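# Insert the matching pentomino piece into the board's hole

## Task

Place the loose pentomino that matches the empty slot in the puzzle on the wooden board so it lies flat inside that slot. Every other piece in that puzzle field must stay flat in the field, and the board must not be flipped. Then open the gripper and move away so neither hand touches the board, its pieces or any other loose object.

## Robot and tools

Robot: two arms, left_arm and right_arm, mounted on opposite sides of the table. left_arm's base is on the +y side. The names do not tell you which side of a camera image an arm appears on. Each arm ends in a parallel gripper. The fingers point along the gripper's own +x axis and close along its y axis. The reported end_effector_position is the point midway between the finger pads, about 3 to 4 cm short of the fingertips.

Frame: one shared scene frame for everything. The origin is the table centre, +z points up, and the table surface is at z = +0.020 m. Positions are in metres. Orientations are quaternions written w first (qw, qx, qy, qz). Reported hand positions can be a little off, especially when an arm is stretched far.

Row format, used by both motion tools: 16 numbers in one flat list. The first 8 are left_arm's x, y, z, qw, qx, qy, qz, opening. The last 8 are the same for right_arm. Always send both halves, even if only one arm should move. x, y, z and the quaternion are an absolute target pose for that gripper in the scene frame, not an offset. Opening is a value from -1 to 1: +1 is fully open (0.088 m), empty fingers touch at about -0.80, and anything lower closes no further. Going from open to shut takes at least about 0.5 s.

execute_actions: argument actions is a list holding at most one item. An empty list just reports the current state. An item {"rows": [...], "steps": n} plays up to 15 rows, one per control step of 1/30 s; steps is 1 to 15 (default 15) and the final row repeats to fill the count. An item {"steps": n} with no rows is a wait of up to 300 steps, counted from the previous result, so your thinking time uses some of it. Optional pictures (true/false) chooses whether images come back; by default they do. A call is rejected, with nothing sent, if any target lies more than 0.6 m from that arm's last reported position along any of its gripper axes. Every step, the commanded pose is limited to 70 mm and 16 degrees away from the measured pose; after the action ends an arm only continues to that last limited pose, so long moves need several calls. When position and orientation cannot both be reached, position wins.

move: target is one 16-number row as above (absolute poses). speed is the top path speed in m/s, 0.002 to 0.5, default 0.25; turning is capped at twice that in rad/s. Each gripper travels a straight line toward its pose, both finishing together, over 0.5 to 10 s (cut off at 10 s). The opening is applied at the start. Paths ignore obstacles and the other arm. The result adds a move: line giving the ending (done, off_target, moving, held, fault), any limits (paced = the pose was clipped; held = a check blocked some steps, after which the arm may surge) and each gripper's remaining distance from its pose. Faster contact hits harder, and aiming deeper past a contact presses harder.

wait: seconds, 0 to 10; sends nothing new and returns a normal state result.

zoom_image: camera (cam_head_left, cam_head_right, cam_high, cam_low, cam_left_wrist, cam_right_wrist) and region [x0, y0, x1, y1] in pixels of that camera's latest image, origin top-left, at most 504 by 504. All images are 672x504. Calibration lines (K, distortion, T_world_to_cam) are supplied per camera and may be slightly inaccurate; wrist camera poses follow their arm.

finished_scene: scene, the number of the current scene.

Reading results: the state line lists each gripper's position, quaternion and linear/angular velocities. grip_measured is the finger opening on the command scale; when squeezing a hard part it reads up to about 3 mm (0.061) narrower than the real gap, and each gripper has a fixed error up to about 1 mm. To hold a part, command roughly 0.07 below grip_measured; less margin gives a lighter grip. Parts thinner than about 3 mm get proportionally less force. grip_effort_n is the finger motor's output (negative = closing, capped near 83 N), not a pad force, and it does not settle to zero when idle. A "pose unreachable" line means the clearance check altered or blocked a command to the named arm; HELD marks steps where your row was not fully sent. A "Hand target" line shows where the controller is currently driving each gripper.

Practical habits: joint friction may leave a gripper short of its target or slightly tilted, and tiny moves may not happen, so check the pose after each motion and correct it. To keep an orientation, resend your own target quaternion, not the drifted reported one. To keep an arm still, resend its full pose from the last result before it stopped, plus its intended opening. An arm blocked by an object keeps pushing until you command something else. The simulation keeps running while you think.

Limits and hazards: joint ranges (rad) are waist -3.054 to 3.054, shoulder 0.000 to 3.142, elbow 0.000 to 2.356, wrist pitch -1.571 to 1.571, wrist yaw -1.571 to 1.571, wrist roll -3.142 to 3.142. Load limits (N m): waist 16.8, shoulder 20.8, elbow 20.8, wrist pitch 5.49, wrist yaw 5.47, wrist roll 5.13, including any held weight; reaching one freezes that arm for 10 s. Holding loads heats motors: a MOTOR HOT warning appears from 50 °C, and at 95 °C the arm is halted and may go limp if it does not cool. Never let the arms collide or press on each other. Do not knock or drop anything off the table. Avoid drops, slips, slams and forceful pushes. Occasional random tugs on held parts or nudges to loose objects can occur.

Each tool is called after ">>>" as name(argument=value, ...), one argument or row to a line, values as JSON.

## Session

>>> execute_actions(
  actions=[],
)

Scene clock: 0.00 s of 3950.00 s.
left_arm: end_effector_position=(+0.0494, +0.1449, +0.1488) grip_measured=+0.982 grip_effort_n=n/a end_effector_quat_wxyz=(+0.659, +0.121, +0.164, -0.725) end_effector_velocity=(+0.001, +0.001, -0.001) end_effector_angular_velocity=(+0.008, -0.001, +0.015) | right_arm: end_effector_position=(+0.1723, -0.2371, +0.4097) grip_measured=+1.000 grip_effort_n=n/a end_effector_quat_wxyz=(+0.727, +0.020, -0.016, +0.686) end_effector_velocity=(-0.002, -0.000, -0.004) end_effector_angular_velocity=(-0.012, +0.008, +0.010)
Joint positions: left_arm=[-0.097  1.113  0.185  0.447  0.566  0.188  0.087] | right_arm=[-0.005  0.859  0.655  0.253 -0.003  0.007  0.088]
Joint velocities: left_arm=[-0.007 -0.007 -0.002 -0.007 -0.022 -0.007  0.   ] | right_arm=[ 0.002 -0.002 -0.007 -0.007 -0.007  0.007  0.   ]
Motor temperatures (°C, as the motors report them): left_arm=[26 26 27 25 25 28] | right_arm=[26 27 27 28 26 26]
Heat: left arm: hottest wrist roll 28 °C (+0.0 °C/min); right arm: hottest wrist pitch 28 °C (+0.0 °C/min).
Hand target (left_arm): +0.049, +0.145, +0.149; +0.659, +0.121, +0.164, -0.725
Hand target (right_arm): +0.172, -0.237, +0.410; +0.727, +0.020, -0.016, +0.686

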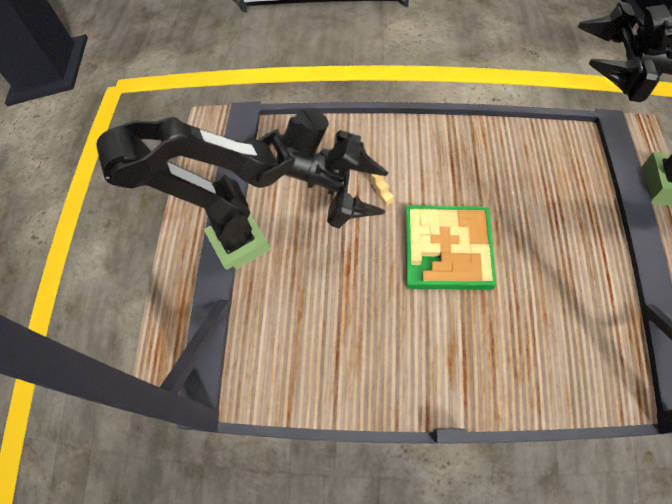

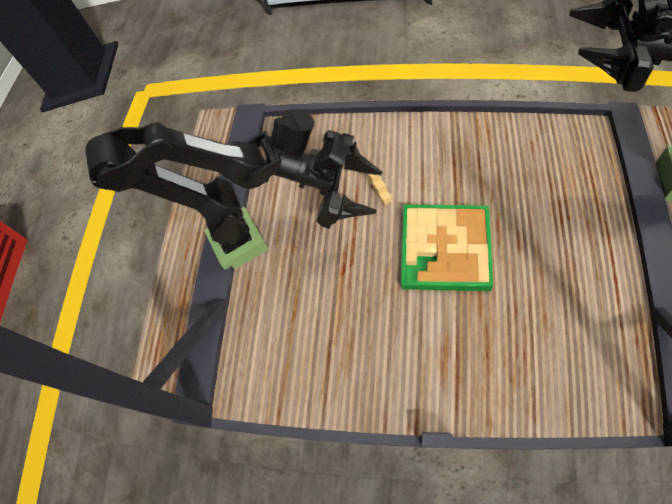

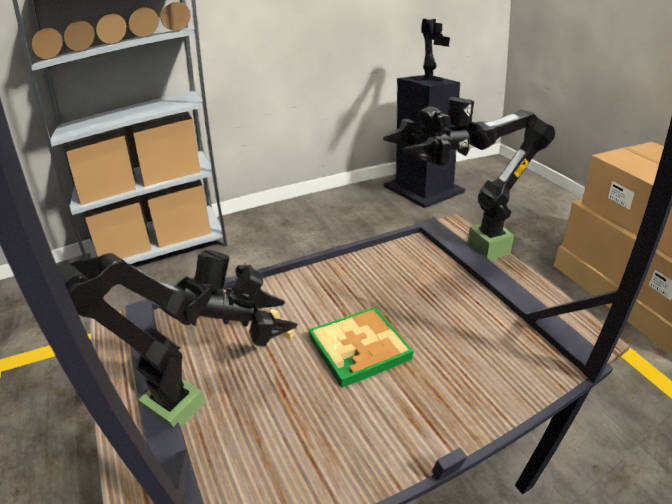

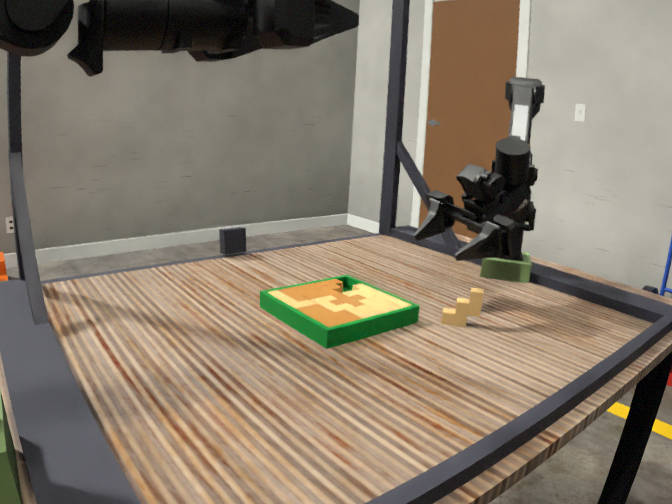

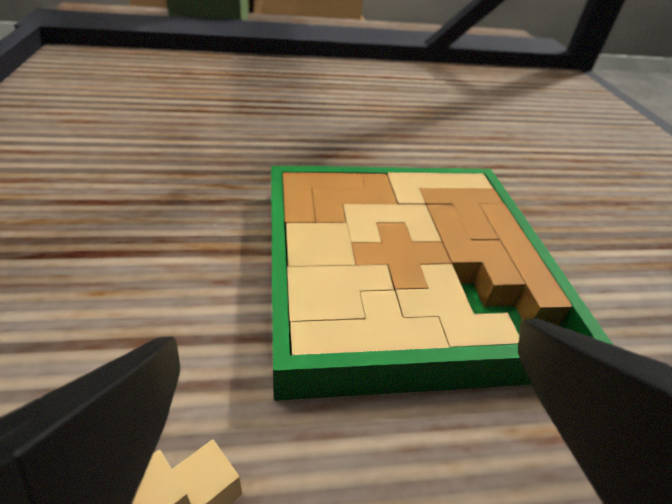

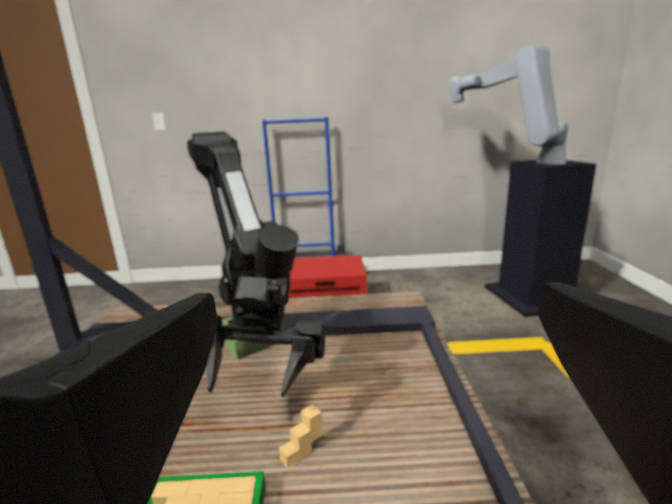

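>>> move(
  target=[0.08,0.12,0.22,0.5,0.5,0.5,-0.5,1,0.172,-0.237,0.41,0.727,0.02,-0.016,0.686,1],
)

>>> zoom_image(
  camera="cam_head_right",
  region=[340,150,520,300],
)

Scene clock: 7.07 s of 3950.00 s.
left_arm: end_effector_position=(+0.0795, +0.1216, +0.2212) grip_measured=+0.982 grip_effort_n=-1.6 end_effector_quat_wxyz=(+0.499, +0.495, +0.499, -0.507) end_effector_velocity=(-0.002, +0.004, +0.002) end_effector_angular_velocity=(+0.028, +0.001, +0.000) | right_arm: end_effector_position=(+0.1723, -0.2371, +0.4097) grip_measured=+1.000 grip_effort_n=-1.2 end_effector_quat_wxyz=(+0.727, +0.020, -0.016, +0.686) end_effector_velocity=(-0.000, +0.001, -0.004) end_effector_angular_velocity=(-0.023, -0.021, +0.004)
Joint positions: left_arm=[-0.302  1.721  1.545 -1.388  0.015  0.309  0.087] | right_arm=[-0.005  0.859  0.655  0.253 -0.003  0.007  0.088]
Joint velocities: left_arm=[-0.007  0.007  0.017 -0.037 -0.007 -0.007 -0.   ] | right_arm=[-0.002  0.002  0.002 -0.022 -0.007 -0.022  0.   ]
Motor temperatures (°C, as the motors report them): left_arm=[26 26 28 26 25 28] | right_arm=[26 27 28 29 26 26]
Heat: left arm: hottest elbow 28 °C (+0.0 °C/min); right arm: hottest wrist pitch 29 °C (+8.5 °C/min).
Hand target (left_arm): +0.080, +0.120, +0.220; +0.497, +0.499, +0.501, -0.503
Hand target (right_arm): +0.172, -0.237, +0.410; +0.727, +0.020, -0.016, +0.686
Off the commanded pose (left_arm): 0.002 m, 1 deg.
Off the commanded pose (right_arm): 0.000 m, 0 deg.
After step 90, 1.20 s passed at rest.
move: done
camera_calibration (this result's frames):
cam_left_wrist: T_world_to_cam=[[-0.997069, 0.0509604, 0.0570633, 0.0687745], [0.0660227, 0.949987, 0.305231, -0.154877], [-0.0386547, 0.308104, -0.950567, 0.255205], [0, 0, 0, 1]] pos_world=[0.0886632, 0.064997, 0.285938]

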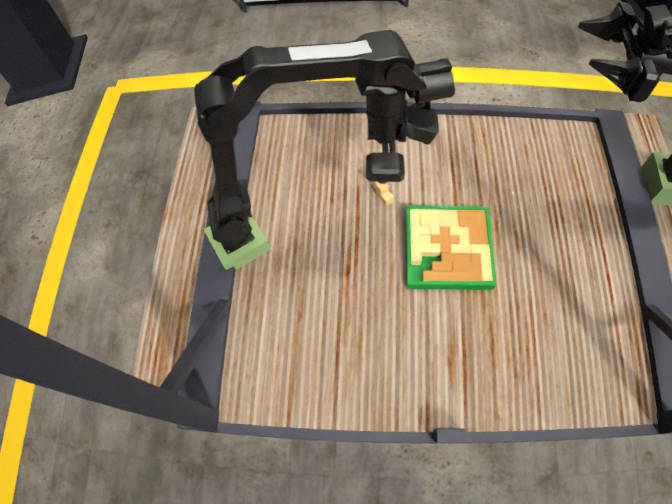

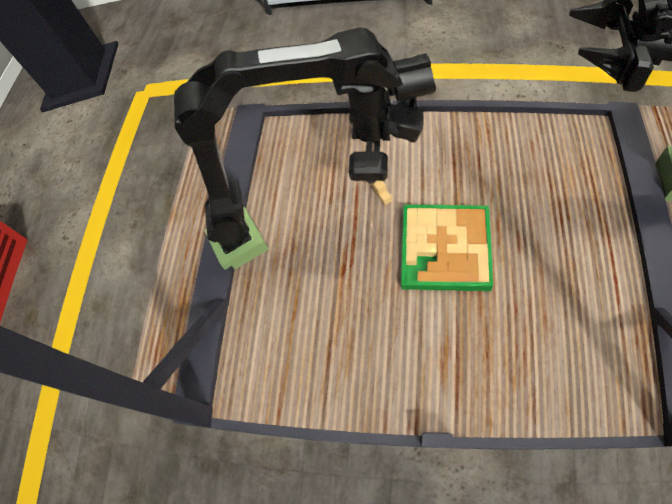

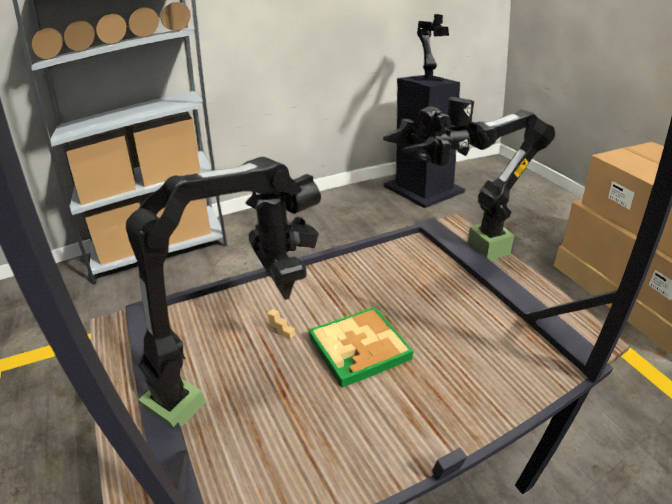

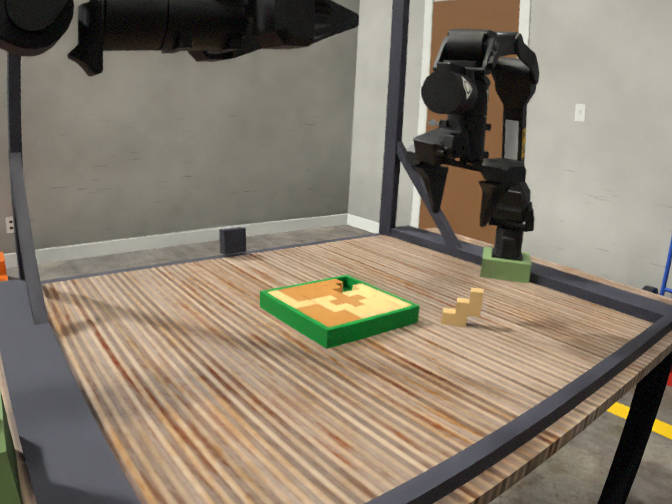

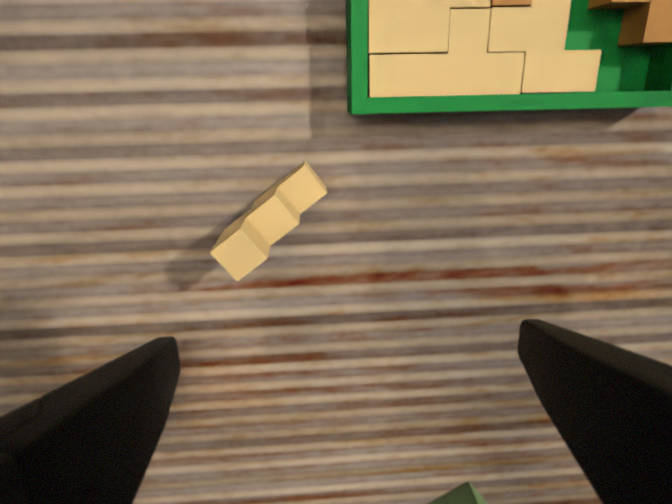

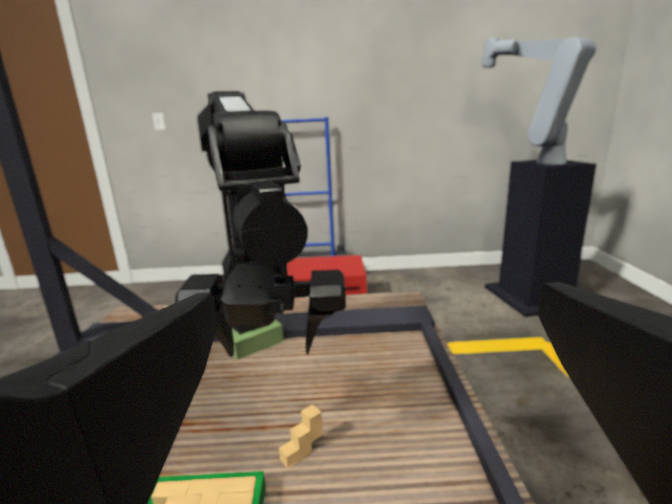

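Region (340, 150, 520, 300) of cam_head_right's 672x504 image, scaled by 2.800, with more detail than that image has.

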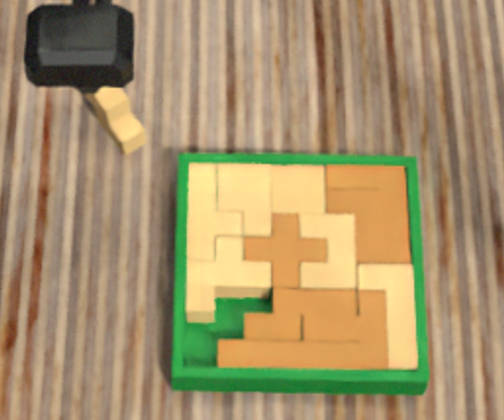

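>>> move(
  target=[0.06,0.21,0.14,0.906,0,0,-0.423,0.3,0.172,-0.237,0.41,0.727,0.02,-0.016,0.686,1],
)

>>> move(
  target=[0.074,0.197,0.071,0.906,0,0,-0.423,0.3,0.172,-0.237,0.41,0.727,0.02,-0.016,0.686,1],
  speed=0.08,
)

Scene clock: 19.63 s of 3950.00 s.
left_arm: end_effector_position=(+0.0597, +0.2072, +0.1434) grip_measured=+0.303 grip_effort_n=-17.4 end_effector_quat_wxyz=(+0.932, +0.042, +0.097, -0.346) end_effector_velocity=(+0.001, +0.002, -0.003) end_effector_angular_velocity=(-0.015, -0.008, +0.035) | right_arm: end_effector_position=(+0.1723, -0.2371, +0.4097) grip_measured=+1.000 grip_effort_n=-1.2 end_effector_quat_wxyz=(+0.727, +0.020, -0.016, +0.686) end_effector_velocity=(-0.000, -0.000, -0.005) end_effector_angular_velocity=(-0.022, -0.006, +0.005)
Joint positions: left_arm=[-0.932  1.079  0.009  0.547 -1.135 -0.47   0.054] | right_arm=[-0.005  0.859  0.655  0.253 -0.003  0.007  0.088]
Joint velocities: left_arm=[-0.017  0.071 -0.002  0.051 -0.051 -0.037 -0.   ] | right_arm=[-0.002 -0.002 -0.002 -0.022 -0.007 -0.007  0.   ]
Motor temperatures (°C, as the motors report them): left_arm=[26 27 30 27 25 28] | right_arm=[26 27 30 30 26 26]
Heat: left arm: hottest elbow 30 °C (+6.1 °C/min); right arm: hottest elbow 30 °C (+6.1 °C/min).
Hand target (left_arm): +0.060, +0.210, +0.140; +0.933, +0.047, +0.096, -0.343
Hand target (right_arm): +0.172, -0.237, +0.410; +0.727, +0.020, -0.016, +0.686
Off the commanded pose (left_arm): 0.004 m, 15 deg.
Off the commanded pose (right_arm): 0.000 m, 0 deg.
joint sent to its limit (left arm) — the command would take joint 3 (elbow) past its lower limit, so that joint was sent only as far as its limit.
After step 90, 5.10 s passed at rest.
move: off_target (left_arm)
camera_calibration (this result's frames):
cam_left_wrist: T_world_to_cam=[[-0.692358, -0.720041, -0.0466975, 0.205561], [-0.341077, 0.383621, -0.858197, 0.0973426], [0.635851, -0.578252, -0.511193, 0.23449], [0, 0, 0, 1]] pos_world=[0.0264223, 0.246264, 0.213008]

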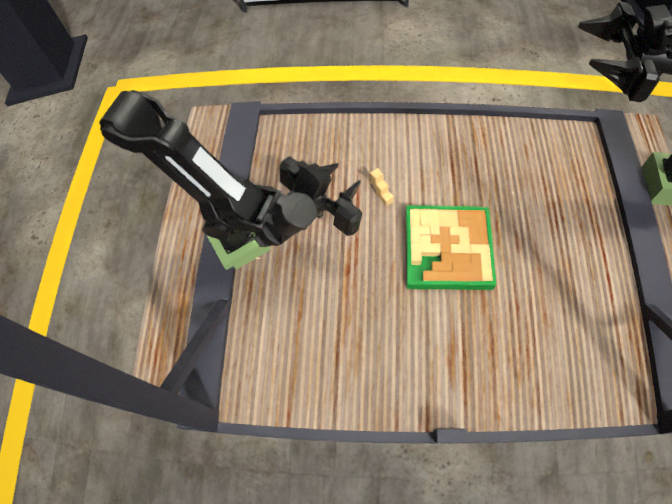

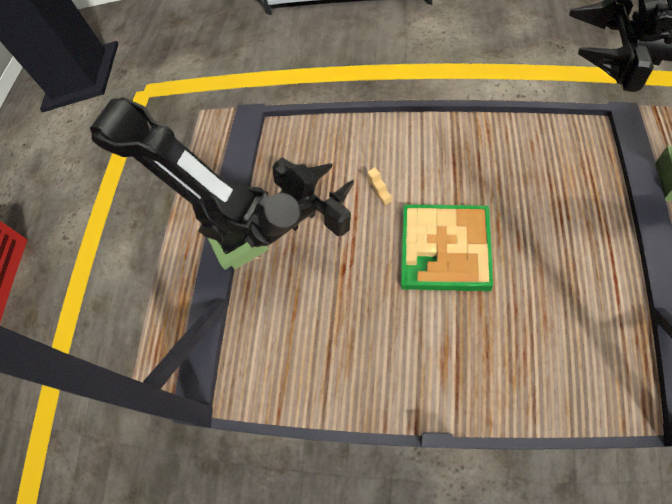

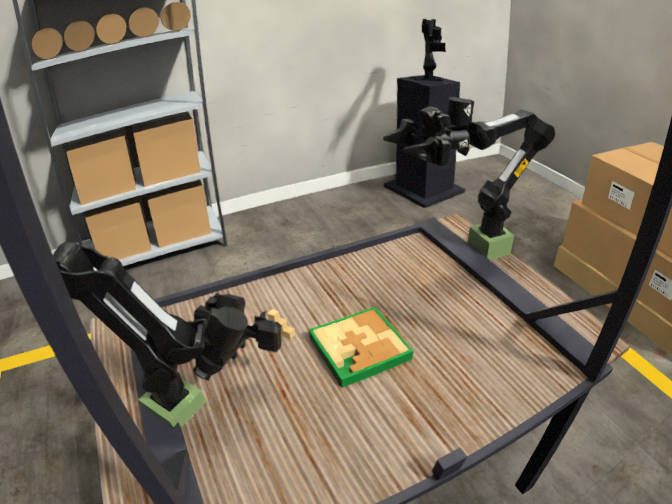

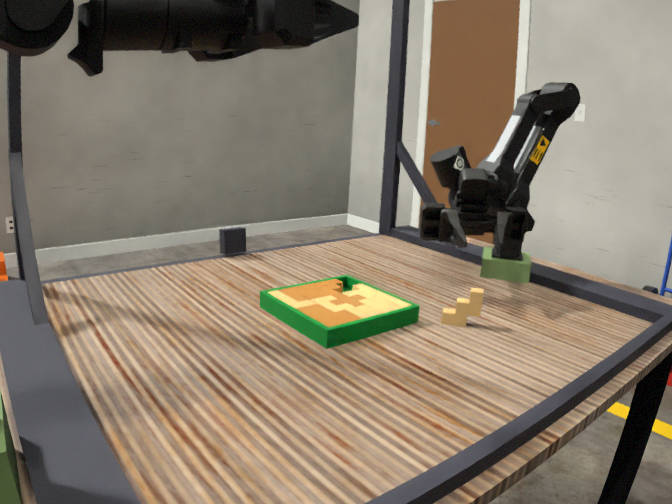

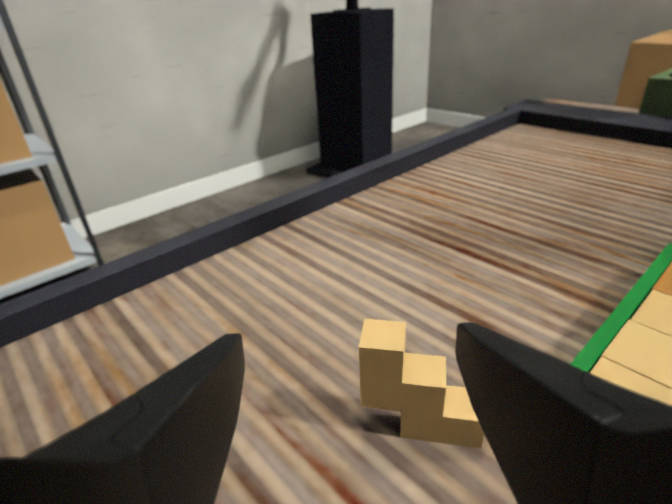

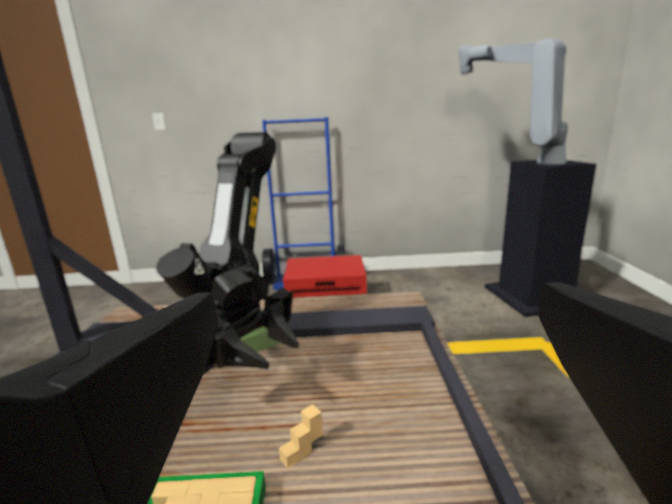

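Scene clock: 21.67 s of 3950.00 s.
left_arm: end_effector_position=(+0.0727, +0.1950, +0.0746) grip_measured=+0.303 grip_effort_n=-17.4 end_effector_quat_wxyz=(+0.938, +0.045, +0.118, -0.323) end_effector_velocity=(+0.002, +0.001, -0.002) end_effector_angular_velocity=(+0.026, -0.018, -0.003) | right_arm: end_effector_position=(+0.1723, -0.2371, +0.4097) grip_measured=+1.000 grip_effort_n=-0.7 end_effector_quat_wxyz=(+0.727, +0.020, -0.016, +0.686) end_effector_velocity=(+0.003, +0.001, -0.004) end_effector_angular_velocity=(-0.023, -0.020, -0.016)
Joint positions: left_arm=[-0.823  2.114  0.001  1.57  -1.063 -0.476  0.054] | right_arm=[-0.005  0.859  0.655  0.253 -0.003  0.007  0.088]
Joint velocities: left_arm=[ 0.012  0.032 -0.002  0.037  0.007  0.037 -0.   ] | right_arm=[-0.007  0.002  0.002 -0.022  0.007 -0.022  0.   ]
Motor temperatures (°C, as the motors report them): left_arm=[26 27 30 27 25 28] | right_arm=[26 27 31 31 26 26]
Heat: left arm: hottest elbow 30 °C (+5.5 °C/min); right arm: hottest elbow 31 °C (+8.3 °C/min).
Hand target (left_arm): +0.073, +0.196, +0.072; +0.937, +0.054, +0.120, -0.324
Hand target (right_arm): +0.172, -0.237, +0.410; +0.727, +0.020, -0.016, +0.686
Off the commanded pose (left_arm): 0.004 m, 19 deg; orientation clipped at the last step of the last action.
Off the commanded pose (right_arm): 0.000 m, 0 deg.
joint sent to its limit (left arm) — the command would take joint 3 (elbow) past its lower limit and joint 4 (wrist pitch) past its upper limit, so those joints were sent only as far as their limits.
move: off_target (left_arm); limits=paced
camera_calibration (this result's frames):
cam_left_wrist: T_world_to_cam=[[-0.658613, -0.751352, -0.041222, 0.205869], [-0.388755, 0.386653, -0.836283, 0.0486612], [0.644281, -0.534762, -0.546746, 0.177556], [0, 0, 0, 1]] pos_world=[0.0401091, 0.230815, 0.146259]

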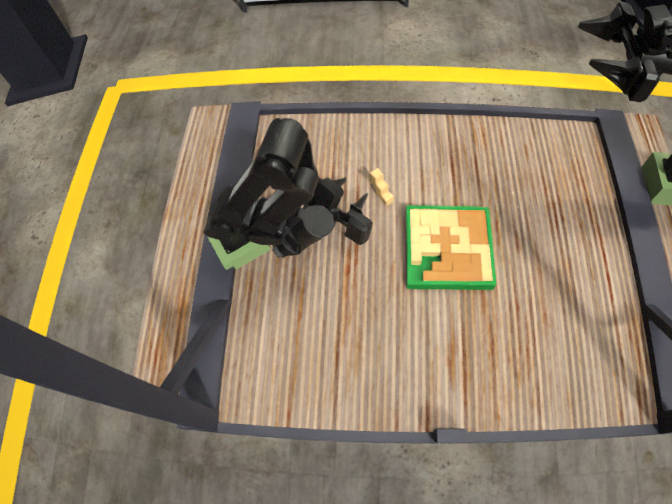

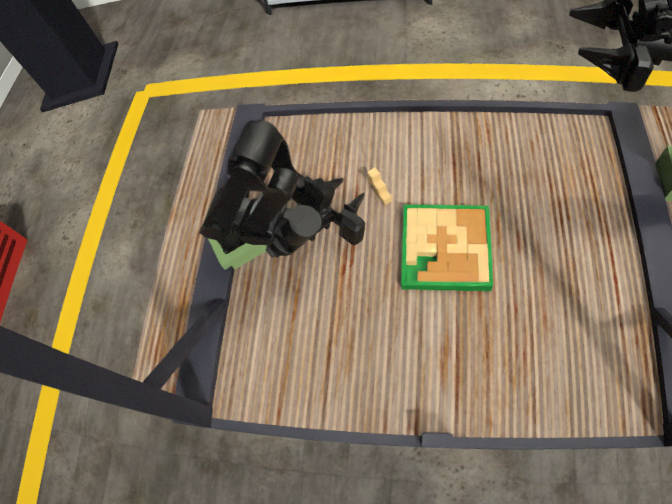

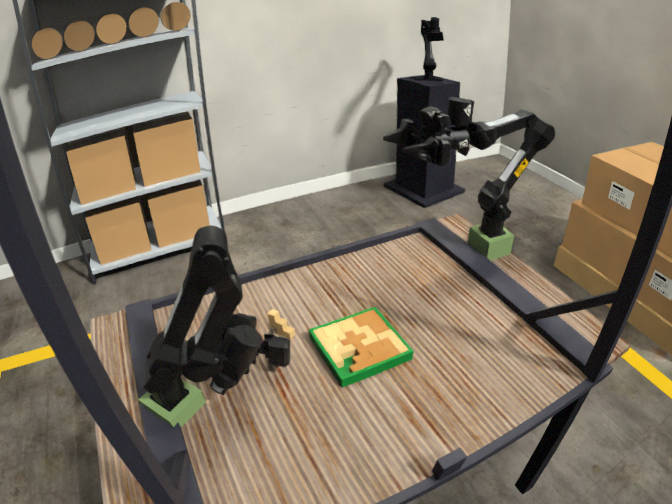

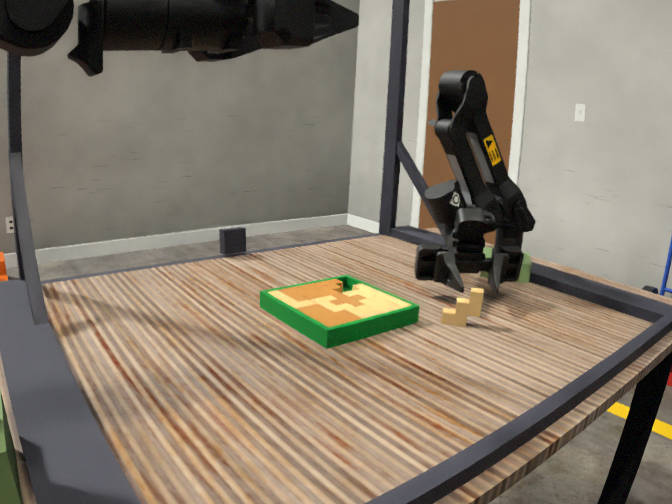

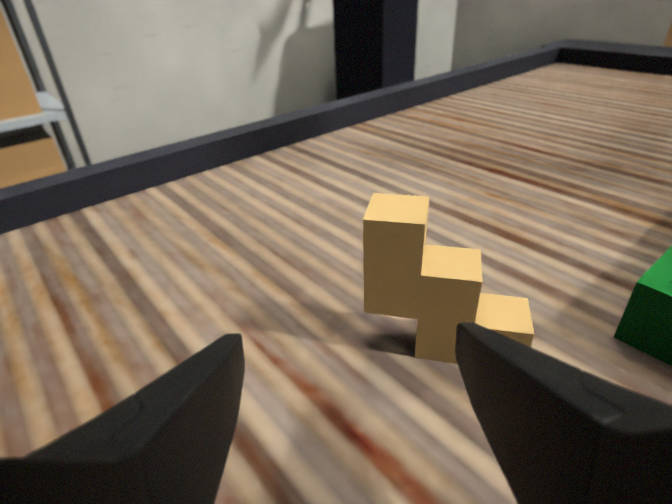

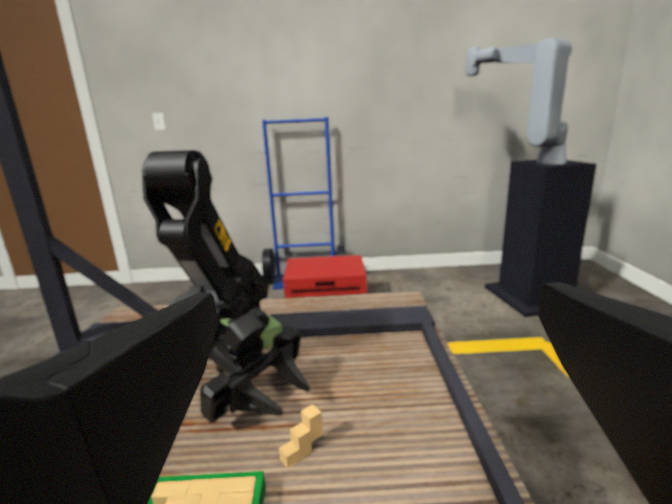

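>>> move(
  target=[0.085,0.18,0.12,0.641,0.299,0.641,-0.299,-0.8,0.172,-0.237,0.41,0.727,0.02,-0.016,0.686,1],
)

>>> move(
  target=[0.1,0.16,0.104,0.641,0.299,0.641,-0.299,-0.8,0.172,-0.237,0.41,0.727,0.02,-0.016,0.686,1],
  speed=0.05,
)

>>> move(
  target=[0.145,0.106,0.104,0.641,0.299,0.641,-0.299,-0.8,0.172,-0.237,0.41,0.727,0.02,-0.016,0.686,1],
  speed=0.03,
)

Scene clock: 28.87 s of 3950.00 s.
left_arm: end_effector_position=(+0.0844, +0.1810, +0.1200) grip_measured=-0.797 grip_effort_n=-17.4 end_effector_quat_wxyz=(+0.645, +0.298, +0.636, -0.300) end_effector_velocity=(-0.003, +0.002, +0.001) end_effector_angular_velocity=(+0.013, +0.013, -0.010) | right_arm: end_effector_position=(+0.1723, -0.2371, +0.4097) grip_measured=+1.000 grip_effort_n=-1.2 end_effector_quat_wxyz=(+0.727, +0.020, -0.016, +0.686) end_effector_velocity=(-0.000, -0.000, -0.003) end_effector_angular_velocity=(-0.018, -0.007, +0.005)
Joint positions: left_arm=[-0.228  1.569  0.972 -0.962 -0.007 -0.317  0.   ] | right_arm=[-0.005  0.859  0.655  0.253 -0.003  0.007  0.088]
Joint velocities: left_arm=[-0.002  0.002  0.007 -0.022  0.007  0.007  0.   ] | right_arm=[-0.002 -0.002  0.002 -0.022 -0.007 -0.007  0.   ]
Motor temperatures (°C, as the motors report them): left_arm=[26 27 30 27 25 28] | right_arm=[26 27 31 31 26 26]
Heat: left arm: hottest elbow 30 °C (+4.2 °C/min); right arm: hottest elbow 31 °C (+6.2 °C/min).
Hand target (left_arm): +0.085, +0.179, +0.120; +0.642, +0.299, +0.639, -0.301
Hand target (right_arm): +0.172, -0.237, +0.410; +0.727, +0.020, -0.016, +0.686
Off the commanded pose (left_arm): 0.001 m, 1 deg.
Off the commanded pose (right_arm): 0.000 m, 0 deg.
After step 90, 1.03 s passed at rest.
move: done
camera_calibration (this result's frames):
cam_left_wrist: T_world_to_cam=[[-0.795503, -0.604508, 0.0417628, 0.179943], [-0.566286, 0.766191, 0.303763, -0.0939319], [-0.215625, 0.217995, -0.951832, 0.172341], [0, 0, 0, 1]] pos_world=[0.127114, 0.143177, 0.185057]

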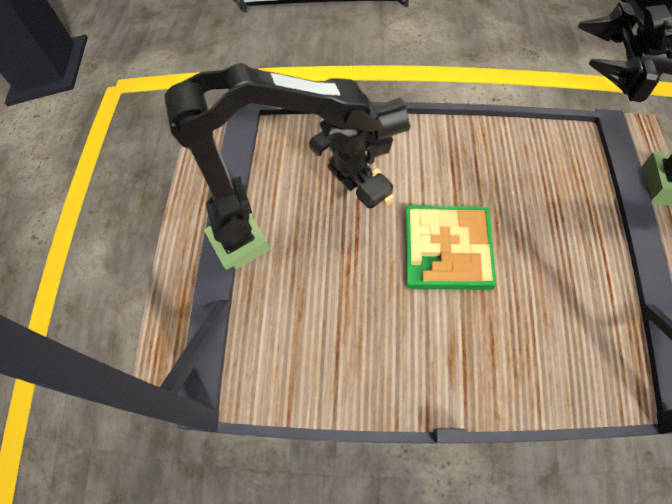

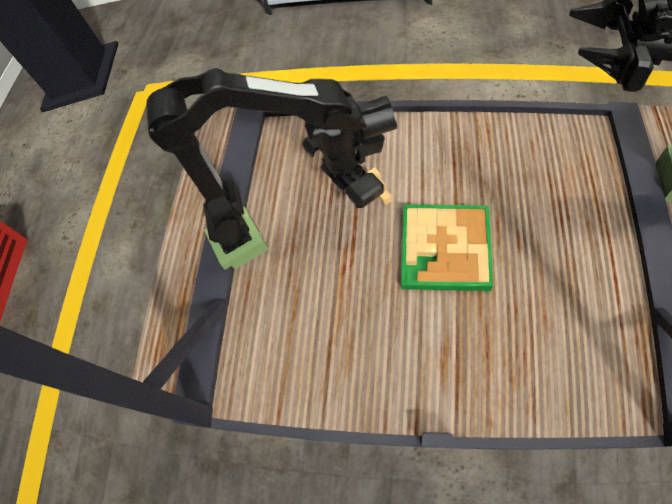

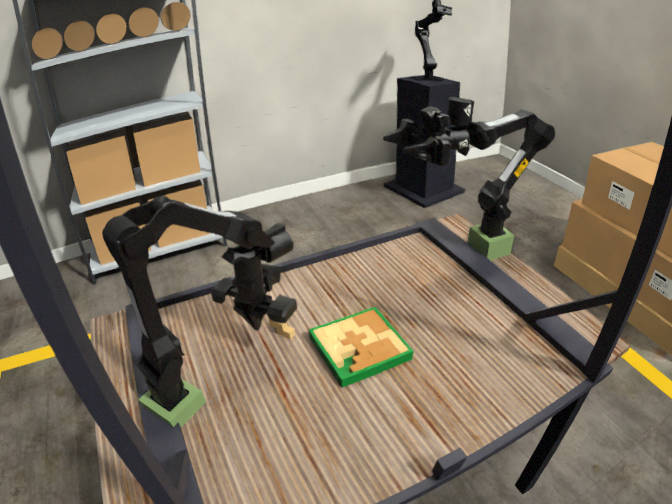

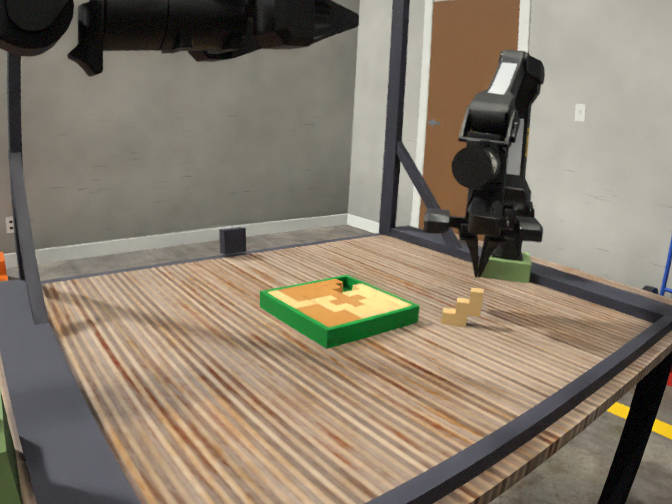

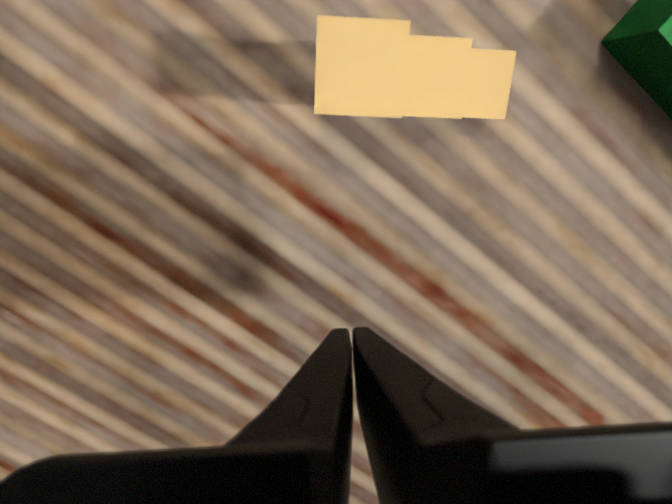

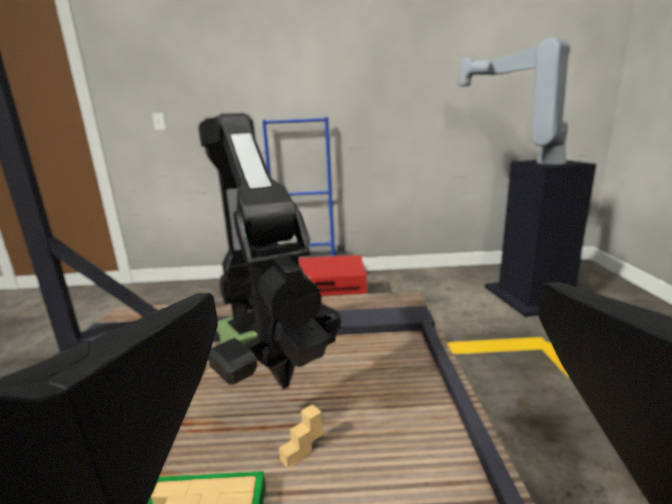

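Scene clock: 29.87 s of 3950.00 s.
left_arm: end_effector_position=(+0.0986, +0.1624, +0.1055) grip_measured=-0.797 grip_effort_n=-17.4 end_effector_quat_wxyz=(+0.643, +0.300, +0.639, -0.297) end_effector_velocity=(+0.002, -0.003, -0.000) end_effector_angular_velocity=(-0.004, -0.010, +0.005) | right_arm: end_effector_position=(+0.1723, -0.2371, +0.4097) grip_measured=+1.000 grip_effort_n=-0.7 end_effector_quat_wxyz=(+0.727, +0.020, -0.016, +0.686) end_effector_velocity=(-0.000, -0.001, +0.003) end_effector_angular_velocity=(+0.012, -0.008, +0.005)
Joint positions: left_arm=[-0.205  1.683  1.031 -0.918 -0.007 -0.299  0.   ] | right_arm=[-0.005  0.859  0.655  0.253 -0.003  0.007  0.088]
Joint velocities: left_arm=[-0.002  0.007  0.007  0.007 -0.007 -0.007  0.   ] | right_arm=[-0.002 -0.002  0.002  0.007 -0.007 -0.007  0.   ]
Motor temperatures (°C, as the motors report them): left_arm=[26 28 30 27 25 28] | right_arm=[26 27 31 32 26 26]
Heat: left arm: hottest elbow 30 °C (+4.0 °C/min); right arm: hottest wrist pitch 32 °C (+8.0 °C/min).
Hand target (left_arm): +0.100, +0.160, +0.104; +0.641, +0.299, +0.641, -0.299
Hand target (right_arm): +0.172, -0.237, +0.410; +0.727, +0.020, -0.016, +0.686
Off the commanded pose (left_arm): 0.003 m, 0 deg.
Off the commanded pose (right_arm): 0.000 m, 0 deg.
move: done
camera_calibration (this result's frames):
cam_left_wrist: T_world_to_cam=[[-0.793022, -0.607924, 0.0393097, 0.181127], [-0.567901, 0.76108, 0.313441, -0.0672873], [-0.220466, 0.226241, -0.948794, 0.164452], [0, 0, 0, 1]] pos_world=[0.141681, 0.124116, 0.170002]

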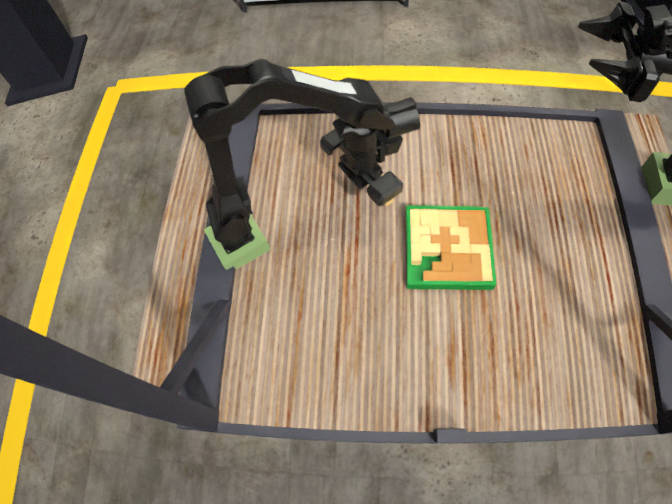

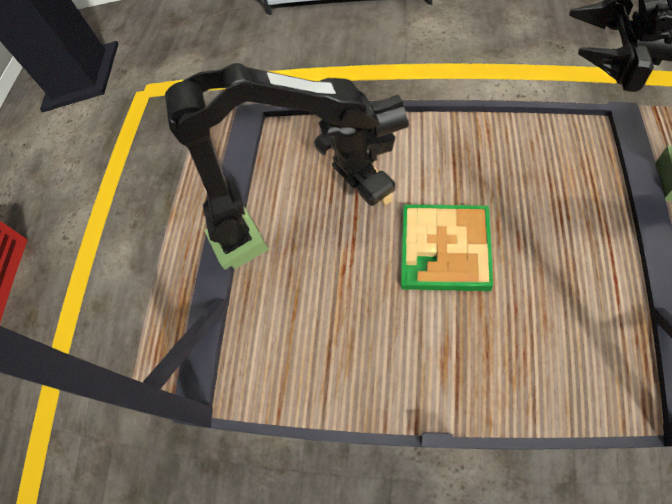

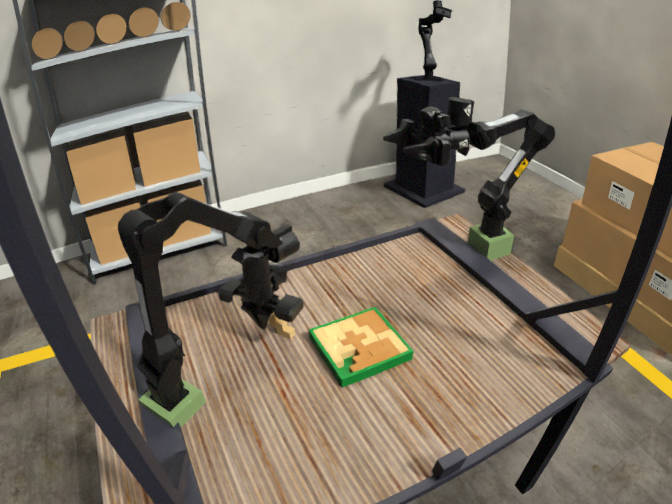

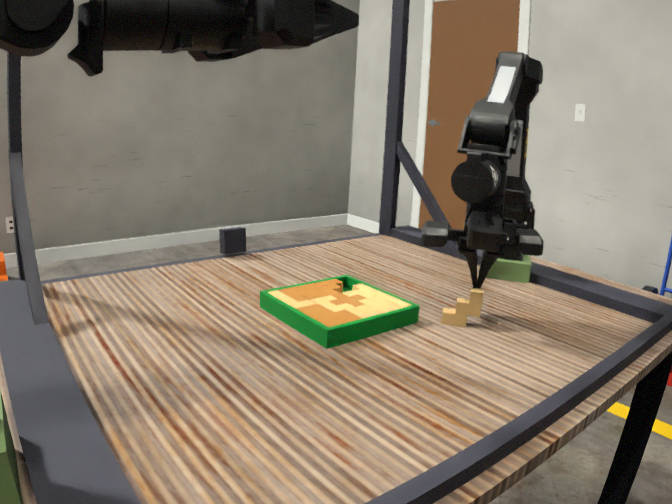

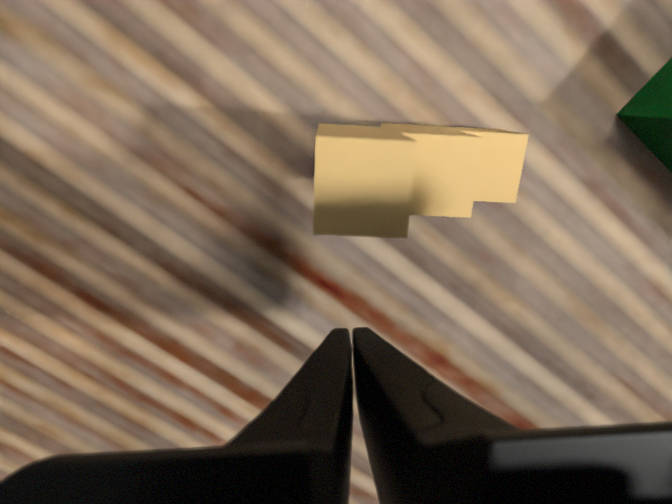

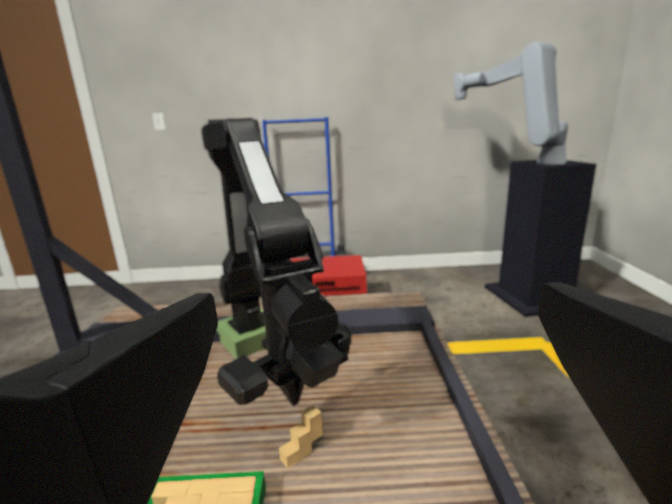

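Scene clock: 32.60 s of 3950.00 s.
left_arm: end_effector_position=(+0.1435, +0.1069, +0.1075) grip_measured=-0.797 grip_effort_n=-17.4 end_effector_quat_wxyz=(+0.645, +0.298, +0.637, -0.298) end_effector_velocity=(-0.001, +0.003, +0.003) end_effector_angular_velocity=(+0.023, +0.003, +0.005) | right_arm: end_effector_position=(+0.1723, -0.2371, +0.4097) grip_measured=+1.000 grip_effort_n=-1.2 end_effector_quat_wxyz=(+0.727, +0.020, -0.016, +0.686) end_effector_velocity=(-0.000, -0.001, +0.001) end_effector_angular_velocity=(+0.008, +0.006, +0.005)
Joint positions: left_arm=[-0.149  1.921  1.339 -0.98  -0.007 -0.242  0.   ] | right_arm=[-0.005  0.859  0.655  0.253 -0.003  0.007  0.088]
Joint velocities: left_arm=[-0.002  0.002  0.017 -0.037 -0.007 -0.007  0.   ] | right_arm=[-0.002 -0.002 -0.002  0.007 -0.007  0.007  0.   ]
Motor temperatures (°C, as the motors report them): left_arm=[26 28 30 27 25 28] | right_arm=[26 27 32 32 26 26]
Heat: left arm: hottest elbow 30 °C (+3.7 °C/min); right arm: hottest elbow 32 °C (+7.4 °C/min).
Hand target (left_arm): +0.145, +0.106, +0.105; +0.641, +0.299, +0.641, -0.299
Hand target (right_arm): +0.172, -0.237, +0.410; +0.727, +0.020, -0.016, +0.686
Off the commanded pose (left_arm): 0.004 m, 1 deg.
Off the commanded pose (right_arm): 0.000 m, 0 deg.
move: done
camera_calibration (this result's frames):
cam_left_wrist: T_world_to_cam=[[-0.793384, -0.607365, 0.0406189, 0.182737], [-0.568632, 0.763296, 0.306656, 0.000438718], [-0.217256, 0.220199, -0.950953, 0.189227], [0, 0, 0, 1]] pos_world=[0.186341, 0.0689859, 0.172389]

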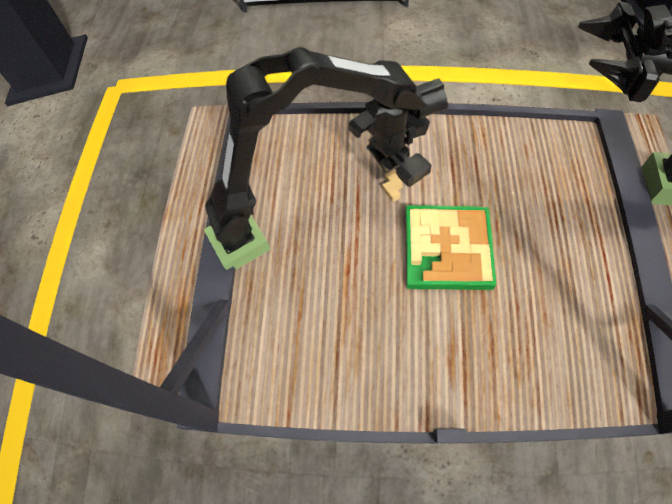

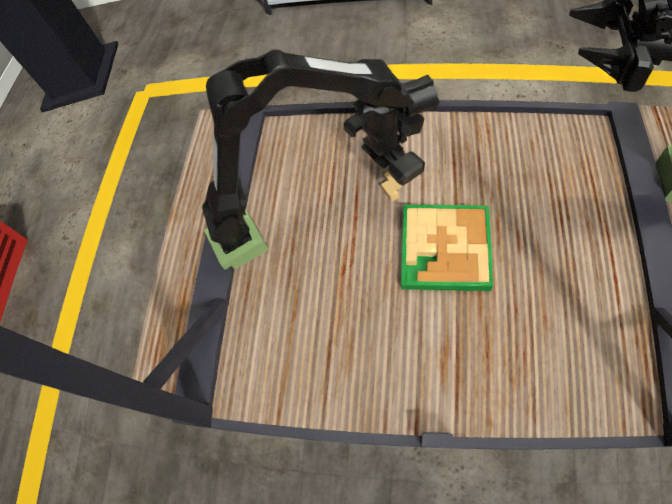

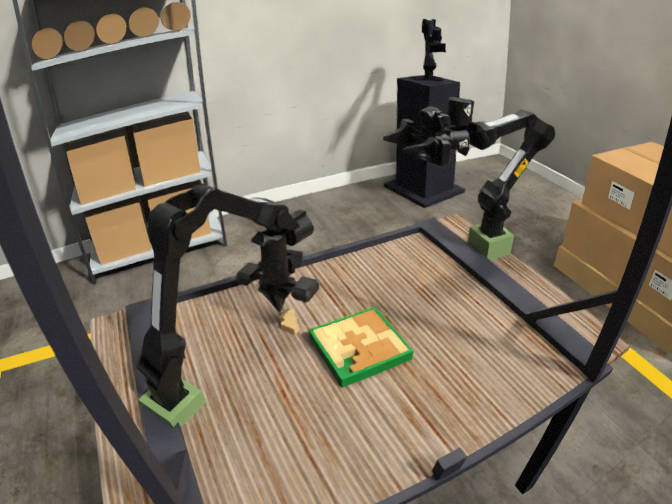

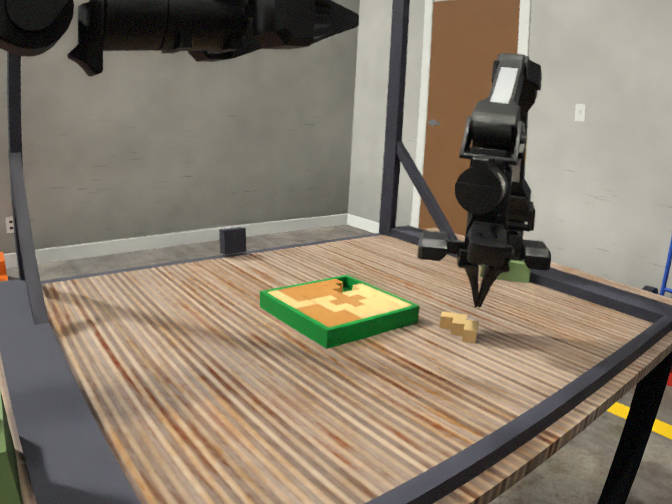

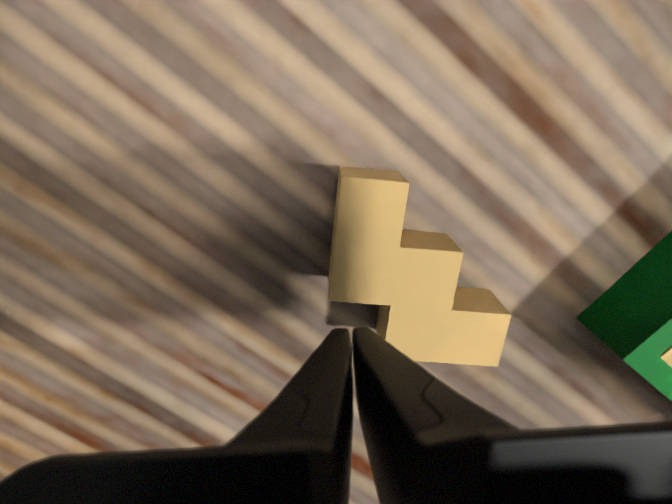

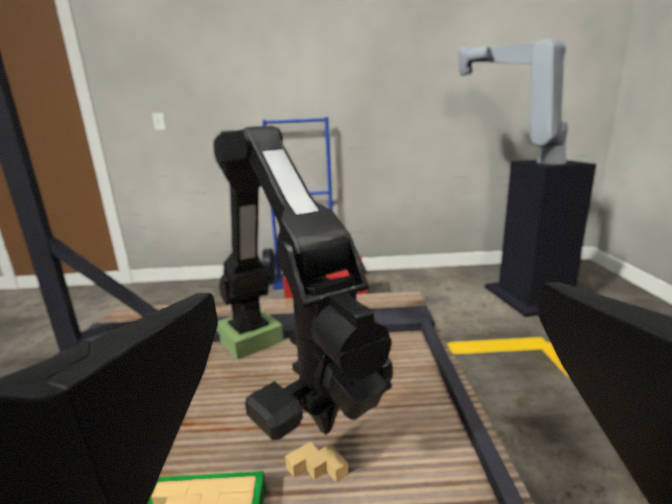

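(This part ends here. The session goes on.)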